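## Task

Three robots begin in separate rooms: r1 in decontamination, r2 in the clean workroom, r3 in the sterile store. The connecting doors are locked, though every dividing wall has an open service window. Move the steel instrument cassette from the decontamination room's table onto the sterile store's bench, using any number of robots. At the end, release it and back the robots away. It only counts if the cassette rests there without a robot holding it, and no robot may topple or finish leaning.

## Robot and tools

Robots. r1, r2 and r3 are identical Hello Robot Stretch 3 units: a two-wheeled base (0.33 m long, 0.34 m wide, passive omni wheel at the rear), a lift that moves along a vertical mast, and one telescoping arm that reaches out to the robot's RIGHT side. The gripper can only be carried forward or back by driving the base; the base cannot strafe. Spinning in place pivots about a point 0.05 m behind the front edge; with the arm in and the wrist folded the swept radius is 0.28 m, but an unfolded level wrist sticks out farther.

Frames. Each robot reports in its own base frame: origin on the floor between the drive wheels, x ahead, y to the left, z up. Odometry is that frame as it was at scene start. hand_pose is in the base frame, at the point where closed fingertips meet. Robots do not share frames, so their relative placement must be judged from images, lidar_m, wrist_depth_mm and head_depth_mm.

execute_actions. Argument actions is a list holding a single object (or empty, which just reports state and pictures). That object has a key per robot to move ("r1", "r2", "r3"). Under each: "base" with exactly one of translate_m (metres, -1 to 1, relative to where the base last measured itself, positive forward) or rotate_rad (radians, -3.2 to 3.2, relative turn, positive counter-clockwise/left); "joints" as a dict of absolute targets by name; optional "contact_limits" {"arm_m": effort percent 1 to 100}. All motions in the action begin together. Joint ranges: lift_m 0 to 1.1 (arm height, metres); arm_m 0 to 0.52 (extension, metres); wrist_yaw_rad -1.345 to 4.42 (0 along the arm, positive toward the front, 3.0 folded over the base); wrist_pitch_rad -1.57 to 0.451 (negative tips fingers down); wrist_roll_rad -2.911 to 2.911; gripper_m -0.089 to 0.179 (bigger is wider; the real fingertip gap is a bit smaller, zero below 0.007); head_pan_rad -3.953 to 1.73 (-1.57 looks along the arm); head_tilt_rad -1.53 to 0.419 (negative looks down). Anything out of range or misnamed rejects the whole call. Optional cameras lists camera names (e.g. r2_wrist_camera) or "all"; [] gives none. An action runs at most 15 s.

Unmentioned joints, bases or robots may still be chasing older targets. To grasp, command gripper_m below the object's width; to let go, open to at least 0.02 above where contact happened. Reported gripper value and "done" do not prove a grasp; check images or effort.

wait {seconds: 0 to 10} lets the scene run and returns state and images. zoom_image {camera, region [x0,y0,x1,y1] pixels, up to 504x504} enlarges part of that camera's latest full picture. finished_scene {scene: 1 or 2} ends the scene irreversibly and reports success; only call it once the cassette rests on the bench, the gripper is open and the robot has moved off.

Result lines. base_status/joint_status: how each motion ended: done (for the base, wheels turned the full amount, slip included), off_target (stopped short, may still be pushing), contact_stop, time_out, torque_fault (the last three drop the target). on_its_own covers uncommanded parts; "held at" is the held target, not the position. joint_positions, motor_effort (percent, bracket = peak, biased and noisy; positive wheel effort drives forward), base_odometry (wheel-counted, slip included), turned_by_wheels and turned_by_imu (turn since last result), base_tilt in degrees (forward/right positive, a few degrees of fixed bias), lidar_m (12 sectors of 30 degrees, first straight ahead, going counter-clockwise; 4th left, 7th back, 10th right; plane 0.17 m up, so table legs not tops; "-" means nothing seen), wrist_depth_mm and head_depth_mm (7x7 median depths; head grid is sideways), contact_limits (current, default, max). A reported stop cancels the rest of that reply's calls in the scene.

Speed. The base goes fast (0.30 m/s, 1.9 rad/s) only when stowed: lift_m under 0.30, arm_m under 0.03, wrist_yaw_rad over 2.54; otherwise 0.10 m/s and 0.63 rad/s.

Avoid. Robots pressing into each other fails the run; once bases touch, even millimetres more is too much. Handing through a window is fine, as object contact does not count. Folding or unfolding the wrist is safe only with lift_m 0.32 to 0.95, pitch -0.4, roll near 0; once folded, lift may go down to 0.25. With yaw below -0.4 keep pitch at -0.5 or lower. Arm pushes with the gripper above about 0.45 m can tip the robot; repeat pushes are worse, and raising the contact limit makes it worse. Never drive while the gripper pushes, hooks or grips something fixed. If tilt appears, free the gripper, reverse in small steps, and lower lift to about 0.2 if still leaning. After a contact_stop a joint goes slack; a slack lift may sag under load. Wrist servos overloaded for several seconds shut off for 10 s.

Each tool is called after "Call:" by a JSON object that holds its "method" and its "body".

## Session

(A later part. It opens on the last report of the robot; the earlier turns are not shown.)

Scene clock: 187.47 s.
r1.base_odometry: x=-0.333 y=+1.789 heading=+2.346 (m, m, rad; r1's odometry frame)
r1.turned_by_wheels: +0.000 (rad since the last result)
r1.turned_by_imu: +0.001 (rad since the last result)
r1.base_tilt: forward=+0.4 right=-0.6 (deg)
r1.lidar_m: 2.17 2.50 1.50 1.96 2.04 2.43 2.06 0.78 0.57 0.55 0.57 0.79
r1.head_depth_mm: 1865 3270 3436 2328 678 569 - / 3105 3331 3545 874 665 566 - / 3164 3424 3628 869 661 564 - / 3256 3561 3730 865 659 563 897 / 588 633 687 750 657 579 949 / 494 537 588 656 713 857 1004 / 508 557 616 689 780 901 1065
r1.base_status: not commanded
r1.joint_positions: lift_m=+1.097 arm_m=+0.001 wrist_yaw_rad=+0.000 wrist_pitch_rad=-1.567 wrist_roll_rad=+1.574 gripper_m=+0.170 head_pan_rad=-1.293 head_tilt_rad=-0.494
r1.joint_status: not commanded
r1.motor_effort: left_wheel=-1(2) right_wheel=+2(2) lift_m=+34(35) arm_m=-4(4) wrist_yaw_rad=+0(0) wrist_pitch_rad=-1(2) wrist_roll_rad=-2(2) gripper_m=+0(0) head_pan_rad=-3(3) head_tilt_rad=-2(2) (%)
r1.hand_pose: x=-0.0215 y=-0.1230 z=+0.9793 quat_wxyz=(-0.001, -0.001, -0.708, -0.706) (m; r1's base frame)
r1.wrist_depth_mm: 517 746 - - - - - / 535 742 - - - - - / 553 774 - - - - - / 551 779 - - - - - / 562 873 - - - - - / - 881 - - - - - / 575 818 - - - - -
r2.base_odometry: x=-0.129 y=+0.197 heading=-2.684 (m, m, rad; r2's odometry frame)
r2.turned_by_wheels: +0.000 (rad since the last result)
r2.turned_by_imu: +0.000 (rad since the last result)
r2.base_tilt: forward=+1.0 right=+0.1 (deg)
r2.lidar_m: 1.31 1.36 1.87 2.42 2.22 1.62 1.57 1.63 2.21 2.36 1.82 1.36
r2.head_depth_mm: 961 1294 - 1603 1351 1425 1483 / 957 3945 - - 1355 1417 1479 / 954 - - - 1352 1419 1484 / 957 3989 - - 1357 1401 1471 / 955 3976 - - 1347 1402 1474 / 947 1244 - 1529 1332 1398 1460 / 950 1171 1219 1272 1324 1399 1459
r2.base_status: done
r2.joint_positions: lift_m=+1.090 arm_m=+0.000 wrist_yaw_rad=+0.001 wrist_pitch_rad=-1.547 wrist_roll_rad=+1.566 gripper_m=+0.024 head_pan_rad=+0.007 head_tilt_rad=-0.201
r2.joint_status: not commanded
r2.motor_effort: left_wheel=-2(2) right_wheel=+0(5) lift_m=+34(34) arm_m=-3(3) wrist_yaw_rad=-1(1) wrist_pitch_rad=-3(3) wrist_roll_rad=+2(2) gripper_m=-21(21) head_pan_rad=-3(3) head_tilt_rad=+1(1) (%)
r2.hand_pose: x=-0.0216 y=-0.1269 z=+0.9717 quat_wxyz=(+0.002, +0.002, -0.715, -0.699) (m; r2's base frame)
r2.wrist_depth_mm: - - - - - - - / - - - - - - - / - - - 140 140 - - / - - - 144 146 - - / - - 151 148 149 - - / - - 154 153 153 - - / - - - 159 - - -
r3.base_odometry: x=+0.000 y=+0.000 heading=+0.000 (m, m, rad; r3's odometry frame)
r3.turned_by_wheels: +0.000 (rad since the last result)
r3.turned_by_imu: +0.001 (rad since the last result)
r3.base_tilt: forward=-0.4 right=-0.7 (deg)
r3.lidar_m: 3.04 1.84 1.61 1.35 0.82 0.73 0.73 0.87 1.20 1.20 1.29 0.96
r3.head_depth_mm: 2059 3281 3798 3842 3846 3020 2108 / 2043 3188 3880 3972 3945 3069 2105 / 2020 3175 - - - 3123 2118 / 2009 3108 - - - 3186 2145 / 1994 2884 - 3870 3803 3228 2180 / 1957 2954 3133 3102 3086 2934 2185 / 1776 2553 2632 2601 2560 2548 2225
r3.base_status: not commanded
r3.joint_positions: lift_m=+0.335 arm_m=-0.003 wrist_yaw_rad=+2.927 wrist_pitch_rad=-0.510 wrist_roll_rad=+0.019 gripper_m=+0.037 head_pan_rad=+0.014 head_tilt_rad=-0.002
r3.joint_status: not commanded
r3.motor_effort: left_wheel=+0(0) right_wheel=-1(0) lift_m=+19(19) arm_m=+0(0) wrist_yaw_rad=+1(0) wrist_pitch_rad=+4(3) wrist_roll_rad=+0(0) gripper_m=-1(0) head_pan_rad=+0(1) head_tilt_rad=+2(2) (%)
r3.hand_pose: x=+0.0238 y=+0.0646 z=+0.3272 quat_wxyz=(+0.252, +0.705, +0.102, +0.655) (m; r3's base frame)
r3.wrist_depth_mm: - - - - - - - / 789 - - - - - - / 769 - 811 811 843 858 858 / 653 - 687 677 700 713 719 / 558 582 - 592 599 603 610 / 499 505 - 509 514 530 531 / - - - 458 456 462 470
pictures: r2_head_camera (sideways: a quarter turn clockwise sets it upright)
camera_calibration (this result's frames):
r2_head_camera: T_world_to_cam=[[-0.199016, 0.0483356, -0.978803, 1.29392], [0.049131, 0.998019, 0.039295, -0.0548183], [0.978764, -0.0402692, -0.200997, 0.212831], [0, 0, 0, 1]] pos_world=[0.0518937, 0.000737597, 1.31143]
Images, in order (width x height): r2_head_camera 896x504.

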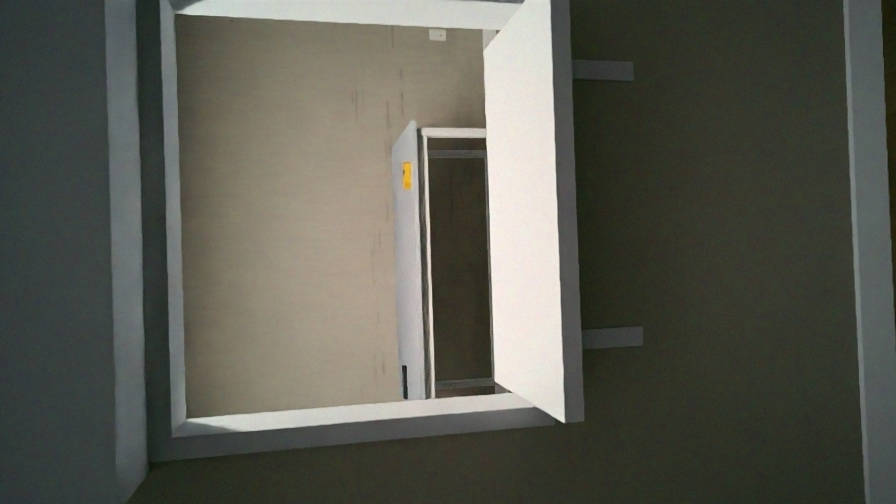

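Centered enough. Continue.

Call:
{"method": "execute_actions", "body": {"actions": [{"r2":{"base":{"translate_m":0.75}}}], "cameras": []}}

Call:
{"method": "execute_actions", "body": {"actions": [{"r2":{"base":{"rotate_rad":1.55}}}], "cameras": []}}

Call:
{"method": "execute_actions", "body": {"actions": [{"r2":{"joints":{"arm_m":0.5}}}], "cameras": ["r2_wrist_camera"]}}

Scene clock: 200.20 s.
r1.base_odometry: x=-0.333 y=+1.789 heading=+2.346 (m, m, rad; r1's odometry frame)
r1.turned_by_wheels: +0.000 (rad since the last result)
r1.turned_by_imu: +0.001 (rad since the last result)
r1.base_tilt: forward=+0.4 right=-0.5 (deg)
r1.lidar_m: 2.16 2.50 1.50 1.96 2.03 2.42 2.06 0.78 0.57 0.55 0.57 0.79
r1.head_depth_mm: - 3301 3479 2643 679 568 - / 3115 3363 3542 875 664 567 - / 3190 3461 3651 866 661 564 - / 3267 3581 3762 864 659 564 895 / 587 632 685 751 655 578 948 / 494 537 589 655 713 857 1007 / 508 557 614 687 777 900 1066
r1.base_status: not commanded
r1.joint_positions: lift_m=+1.097 arm_m=+0.001 wrist_yaw_rad=+0.000 wrist_pitch_rad=-1.567 wrist_roll_rad=+1.574 gripper_m=+0.170 head_pan_rad=-1.293 head_tilt_rad=-0.494
r1.joint_status: not commanded
r1.motor_effort: left_wheel=-2(2) right_wheel=+2(2) lift_m=+35(35) arm_m=-4(4) wrist_yaw_rad=+0(0) wrist_pitch_rad=-1(2) wrist_roll_rad=-2(2) gripper_m=+0(0) head_pan_rad=-3(4) head_tilt_rad=-2(2) (%)
r1.hand_pose: x=-0.0215 y=-0.1230 z=+0.9793 quat_wxyz=(-0.001, -0.001, -0.708, -0.706) (m; r1's base frame)
r1.wrist_depth_mm: 523 751 - - - - - / 533 754 - - - - - / 551 771 - - - - - / 553 778 - - - - - / 552 845 - - - - - / - 877 - - - - - / 574 805 - - - - -
r2.base_odometry: x=-0.802 y=-0.134 heading=-2.684 (m, m, rad; r2's odometry frame)
r2.turned_by_wheels: +0.000 (rad since the last result)
r2.turned_by_imu: +0.000 (rad since the last result)
r2.base_tilt: forward=+1.0 right=+0.1 (deg)
r2.lidar_m: 0.55 0.57 0.79 2.20 2.51 2.42 2.33 2.41 2.44 2.04 0.78 0.57
r2.head_depth_mm: 3134 3276 3388 3526 3110 738 562 / 3118 3281 3366 3481 2944 741 566 / 3172 3255 3406 3474 3145 746 568 / 3101 3202 3308 3413 3159 747 570 / 3046 3142 3367 3404 3189 749 570 / 3116 3207 3342 3398 3258 758 574 / 3104 3168 3276 3410 3073 762 576
r2.base_status: done
r2.joint_positions: lift_m=+1.090 arm_m=+0.000 wrist_yaw_rad=+0.001 wrist_pitch_rad=-1.547 wrist_roll_rad=+1.566 gripper_m=+0.024 head_pan_rad=+0.007 head_tilt_rad=-0.201
r2.joint_status: not commanded
r2.motor_effort: left_wheel=-1(3) right_wheel=+1(4) lift_m=+33(34) arm_m=-3(3) wrist_yaw_rad=-1(0) wrist_pitch_rad=-3(3) wrist_roll_rad=+2(1) gripper_m=-22(21) head_pan_rad=-3(3) head_tilt_rad=+1(1) (%)
r2.hand_pose: x=-0.0216 y=-0.1269 z=+0.9717 quat_wxyz=(+0.002, +0.002, -0.715, -0.699) (m; r2's base frame)
r2.wrist_depth_mm: - - - - - - - / - - - - - - - / - - - 139 140 - - / - - - 143 145 - - / - - 151 149 149 - - / - - 154 154 154 - - / - - 946 159 954 - -
r3.base_odometry: x=+0.000 y=+0.000 heading=+0.000 (m, m, rad; r3's odometry frame)
r3.turned_by_wheels: +0.000 (rad since the last result)
r3.turned_by_imu: +0.002 (rad since the last result)
r3.base_tilt: forward=-0.5 right=-0.8 (deg)
r3.lidar_m: 3.04 1.83 1.61 1.36 0.82 0.73 0.73 0.87 1.20 1.20 1.30 0.96
r3.head_depth_mm: 2063 3215 3712 3866 3859 3040 2102 / 2050 3209 3869 3944 3990 3088 2116 / 2031 3145 - - - 3132 2143 / 1979 3106 - - - 3163 2140 / 2017 2872 3977 3902 3848 3213 2185 / 1975 2943 3155 3121 3046 2908 2169 / 1788 2572 2610 2575 2564 2534 2209
r3.base_status: not commanded
r3.joint_positions: lift_m=+0.335 arm_m=-0.003 wrist_yaw_rad=+2.927 wrist_pitch_rad=-0.510 wrist_roll_rad=+0.019 gripper_m=+0.037 head_pan_rad=+0.014 head_tilt_rad=-0.002
r3.joint_status: not commanded
r3.motor_effort: left_wheel=+0(0) right_wheel=-1(1) lift_m=+19(19) arm_m=+0(0) wrist_yaw_rad=+1(1) wrist_pitch_rad=+3(3) wrist_roll_rad=+0(0) gripper_m=-1(0) head_pan_rad=+0(0) head_tilt_rad=+2(3) (%)
r3.hand_pose: x=+0.0238 y=+0.0646 z=+0.3272 quat_wxyz=(+0.252, +0.705, +0.102, +0.655) (m; r3's base frame)
r3.wrist_depth_mm: - - - - - - - / 783 - - - - - - / 747 - 816 861 837 855 863 / 660 - 685 692 697 700 733 / 567 571 - 589 607 603 621 / 500 520 - 509 515 529 535 / - - - 452 463 464 467
pictures: none
No camera images: the call's "cameras" was empty. Leave "cameras" out to get every camera's image.

Scene clock: 203.60 s.
r1.base_odometry: x=-0.333 y=+1.789 heading=+2.346 (m, m, rad; r1's odometry frame)
r1.turned_by_wheels: +0.000 (rad since the last result)
r1.turned_by_imu: +0.000 (rad since the last result)
r1.base_tilt: forward=+0.4 right=-0.5 (deg)
r1.lidar_m: 2.16 2.49 1.50 1.96 2.04 2.42 2.06 0.78 0.57 0.55 0.57 0.79
r1.head_depth_mm: - 3280 3411 2629 679 568 - / 3114 3374 3561 874 664 567 - / 3189 3463 3596 869 661 564 - / 3259 3549 3727 863 658 563 898 / 587 633 688 749 657 579 948 / 495 537 589 656 715 857 1002 / 508 556 616 687 779 901 1064
r1.base_status: not commanded
r1.joint_positions: lift_m=+1.097 arm_m=+0.001 wrist_yaw_rad=+0.000 wrist_pitch_rad=-1.567 wrist_roll_rad=+1.574 gripper_m=+0.170 head_pan_rad=-1.293 head_tilt_rad=-0.494
r1.joint_status: not commanded
r1.motor_effort: left_wheel=-2(1) right_wheel=+2(2) lift_m=+34(35) arm_m=-4(4) wrist_yaw_rad=+0(1) wrist_pitch_rad=-1(2) wrist_roll_rad=-2(2) gripper_m=-1(0) head_pan_rad=-4(3) head_tilt_rad=-2(3) (%)
r1.hand_pose: x=-0.0215 y=-0.1230 z=+0.9793 quat_wxyz=(-0.001, -0.001, -0.708, -0.706) (m; r1's base frame)
r1.wrist_depth_mm: 524 749 - - - - - / 540 757 - - - - - / 550 767 - - - - - / 559 783 - - - - - / 560 855 - - - - - / - 901 - - - - - / 575 834 - - - - -
r2.base_odometry: x=-0.802 y=-0.134 heading=-1.134 (m, m, rad; r2's odometry frame)
r2.turned_by_wheels: +1.550 (rad since the last result)
r2.turned_by_imu: +1.574 (rad since the last result)
r2.base_tilt: forward=+0.8 right=+0.0 (deg)
r2.lidar_m: 2.11 2.51 2.41 2.32 2.41 2.45 2.09 0.78 0.57 0.55 0.57 0.78
r2.head_depth_mm: 1446 1487 1498 1526 1571 1591 1537 / 2059 2106 2133 2194 2271 2077 1654 / 2157 2216 2298 2433 2518 2172 1646 / 2143 2218 2329 2394 2517 2198 1663 / 2128 2212 2298 2412 2499 2197 1661 / 2119 2200 2304 2397 2523 2209 1656 / 2109 2190 2289 2407 2489 2232 1678
r2.base_status: done
r2.joint_positions: lift_m=+1.090 arm_m=+0.000 wrist_yaw_rad=+0.001 wrist_pitch_rad=-1.547 wrist_roll_rad=+1.566 gripper_m=+0.024 head_pan_rad=+0.007 head_tilt_rad=-0.201
r2.joint_status: not commanded
r2.motor_effort: left_wheel=-2(7) right_wheel=+1(4) lift_m=+34(34) arm_m=-3(3) wrist_yaw_rad=-1(1) wrist_pitch_rad=-3(3) wrist_roll_rad=+2(1) gripper_m=-21(20) head_pan_rad=-3(3) head_tilt_rad=+1(1) (%)
r2.hand_pose: x=-0.0216 y=-0.1269 z=+0.9717 quat_wxyz=(+0.002, +0.002, -0.715, -0.699) (m; r2's base frame)
r2.wrist_depth_mm: 506 729 - - - - - / 514 732 - - - - - / 515 726 - 140 140 - - / 513 760 - 144 145 - - / 510 753 151 148 149 - - / 428 710 154 154 153 - - / 332 834 - 159 - - -
r3.base_odometry: x=+0.000 y=+0.000 heading=+0.000 (m, m, rad; r3's odometry frame)
r3.turned_by_wheels: +0.000 (rad since the last result)
r3.turned_by_imu: +0.000 (rad since the last result)
r3.base_tilt: forward=-0.5 right=-0.7 (deg)
r3.lidar_m: 3.03 1.83 1.61 1.35 0.82 0.73 0.73 0.87 1.20 1.20 1.29 0.96
r3.head_depth_mm: 2067 3261 3744 3800 3880 3067 2090 / 2025 3169 3882 3964 - 3061 2116 / 2059 3130 - - - 3132 2137 / 2021 3028 - - - 3139 2168 / 1989 2844 3953 3884 3885 3217 2151 / 1969 2926 3179 3143 3078 2932 2166 / 1781 2570 2658 2608 2575 2519 2202
r3.base_status: not commanded
r3.joint_positions: lift_m=+0.335 arm_m=-0.003 wrist_yaw_rad=+2.927 wrist_pitch_rad=-0.510 wrist_roll_rad=+0.019 gripper_m=+0.037 head_pan_rad=+0.014 head_tilt_rad=-0.002
r3.joint_status: not commanded
r3.motor_effort: left_wheel=+0(0) right_wheel=-1(1) lift_m=+19(19) arm_m=+0(0) wrist_yaw_rad=+0(1) wrist_pitch_rad=+3(4) wrist_roll_rad=+0(0) gripper_m=+0(1) head_pan_rad=+0(0) head_tilt_rad=+2(3) (%)
r3.hand_pose: x=+0.0238 y=+0.0646 z=+0.3272 quat_wxyz=(+0.252, +0.705, +0.102, +0.655) (m; r3's base frame)
r3.wrist_depth_mm: - - - - - - - / 779 - - - - - - / 761 - 822 802 830 836 854 / 645 - 680 694 705 716 736 / 567 578 - 582 591 601 611 / 496 515 - 518 514 530 531 / - - - 461 458 464 465
pictures: none
No camera images: the call's "cameras" was empty. Leave "cameras" out to get every camera's image.

Scene clock: 208.47 s.
r1.base_odometry: x=-0.333 y=+1.789 heading=+2.346 (m, m, rad; r1's odometry frame)
r1.turned_by_wheels: +0.000 (rad since the last result)
r1.turned_by_imu: +0.000 (rad since the last result)
r1.base_tilt: forward=+0.4 right=-0.5 (deg)
r1.lidar_m: 2.16 2.49 1.50 1.96 2.04 2.42 2.06 0.78 0.57 0.55 0.57 0.79
r1.head_depth_mm: - 3271 3408 2652 678 568 - / 3050 3354 3551 872 663 566 - / 3159 3440 3635 871 662 565 - / 3251 3565 3729 862 659 563 895 / 587 633 687 749 656 577 948 / 495 536 589 655 714 856 1004 / 508 557 617 688 780 901 1063
r1.base_status: not commanded
r1.joint_positions: lift_m=+1.097 arm_m=+0.001 wrist_yaw_rad=+0.000 wrist_pitch_rad=-1.567 wrist_roll_rad=+1.574 gripper_m=+0.170 head_pan_rad=-1.293 head_tilt_rad=-0.494
r1.joint_status: not commanded
r1.motor_effort: left_wheel=-2(2) right_wheel=+2(2) lift_m=+35(34) arm_m=-4(4) wrist_yaw_rad=+0(1) wrist_pitch_rad=-1(2) wrist_roll_rad=-2(2) gripper_m=-1(0) head_pan_rad=-4(4) head_tilt_rad=-2(2) (%)
r1.hand_pose: x=-0.0215 y=-0.1230 z=+0.9793 quat_wxyz=(-0.001, -0.001, -0.708, -0.706) (m; r1's base frame)
r1.wrist_depth_mm: 532 747 - - - - - / 532 753 - - - - - / 551 771 - - - - - / 552 794 - - - - - / 555 839 - - - - - / - 879 - - - - - / 567 830 - - - - -
r2.base_odometry: x=-0.802 y=-0.134 heading=-1.134 (m, m, rad; r2's odometry frame)
r2.turned_by_wheels: +0.000 (rad since the last result)
r2.turned_by_imu: +0.000 (rad since the last result)
r2.base_tilt: forward=+0.8 right=-0.1 (deg)
r2.lidar_m: 2.10 2.50 2.42 2.32 2.41 2.44 2.08 0.78 0.57 0.55 0.57 0.78
r2.head_depth_mm: 1457 1473 1496 1515 1558 1595 1529 / 2059 2086 2134 2193 2261 2066 1642 / 2141 2205 2324 2421 2517 2176 1651 / 2124 2208 2296 2417 2505 2186 1657 / 2133 2201 2304 2410 2508 2182 1672 / 2121 2200 2303 2378 2490 2213 1674 / 2130 2200 2291 2383 2485 2216 1682
r2.base_status: not commanded
r2.joint_positions: lift_m=+1.090 arm_m=+0.500 wrist_yaw_rad=+0.001 wrist_pitch_rad=-1.547 wrist_roll_rad=+1.566 gripper_m=+0.024 head_pan_rad=+0.007 head_tilt_rad=-0.201
r2.joint_status: all done
r2.motor_effort: left_wheel=-2(2) right_wheel=+1(1) lift_m=+34(34) arm_m=+3(3) wrist_yaw_rad=+0(1) wrist_pitch_rad=-3(3) wrist_roll_rad=+1(1) gripper_m=-20(21) head_pan_rad=-3(3) head_tilt_rad=+1(1) (%)
r2.hand_pose: x=-0.0216 y=-0.6264 z=+0.9716 quat_wxyz=(+0.002, +0.002, -0.715, -0.699) (m; r2's base frame)
r2.wrist_depth_mm: - 254 252 251 247 246 243 / - 257 258 257 254 252 249 / - 267 264 140 140 259 257 / - 270 271 144 146 263 264 / - 279 151 149 149 273 271 / - 287 155 154 153 276 - / - 294 293 159 287 288 -
r3.base_odometry: x=+0.000 y=+0.000 heading=+0.000 (m, m, rad; r3's odometry frame)
r3.turned_by_wheels: +0.000 (rad since the last result)
r3.turned_by_imu: +0.001 (rad since the last result)
r3.base_tilt: forward=-0.4 right=-0.7 (deg)
r3.lidar_m: 3.02 1.84 1.60 1.35 0.82 0.73 0.73 0.86 1.20 1.20 1.29 0.96
r3.head_depth_mm: 2067 3220 3797 3852 3793 3056 2088 / 2031 3194 3830 3968 - 3101 2125 / 2010 3148 - - - 3135 2144 / 2021 3134 - - - 3206 2157 / 1992 2831 - 3879 3861 3218 2161 / 1954 2929 3205 3102 3067 2925 2178 / 1798 2560 2626 2635 2555 2509 2222
r3.base_status: not commanded
r3.joint_positions: lift_m=+0.335 arm_m=-0.003 wrist_yaw_rad=+2.927 wrist_pitch_rad=-0.510 wrist_roll_rad=+0.019 gripper_m=+0.037 head_pan_rad=+0.014 head_tilt_rad=-0.002
r3.joint_status: not commanded
r3.motor_effort: left_wheel=+0(1) right_wheel=+0(1) lift_m=+19(19) arm_m=+0(0) wrist_yaw_rad=+0(1) wrist_pitch_rad=+3(3) wrist_roll_rad=+0(0) gripper_m=-1(1) head_pan_rad=+0(0) head_tilt_rad=+2(2) (%)
r3.hand_pose: x=+0.0238 y=+0.0646 z=+0.3272 quat_wxyz=(+0.252, +0.705, +0.102, +0.655) (m; r3's base frame)
r3.wrist_depth_mm: - - - - - - - / 796 - - - - - - / 757 - 794 818 850 841 882 / 661 - 694 691 702 709 716 / 572 573 - 591 588 604 606 / 495 513 - 516 521 521 532 / - - - 456 454 467 467
pictures: r2_wrist_camera
camera_calibration (this result's frames):
r2_wrist_camera: T_world_to_cam=[[0.00662923, 0.998474, -0.0548272, 0.684239], [0.990061, 0.00114894, 0.140633, -0.0743766], [0.140482, -0.0552146, -0.988543, 1.09769], [0, 0, 0, 1]] pos_world=[-0.0851033, -0.622501, 1.13308]
Images, in order (width x height): r2_wrist_camera 644x364.

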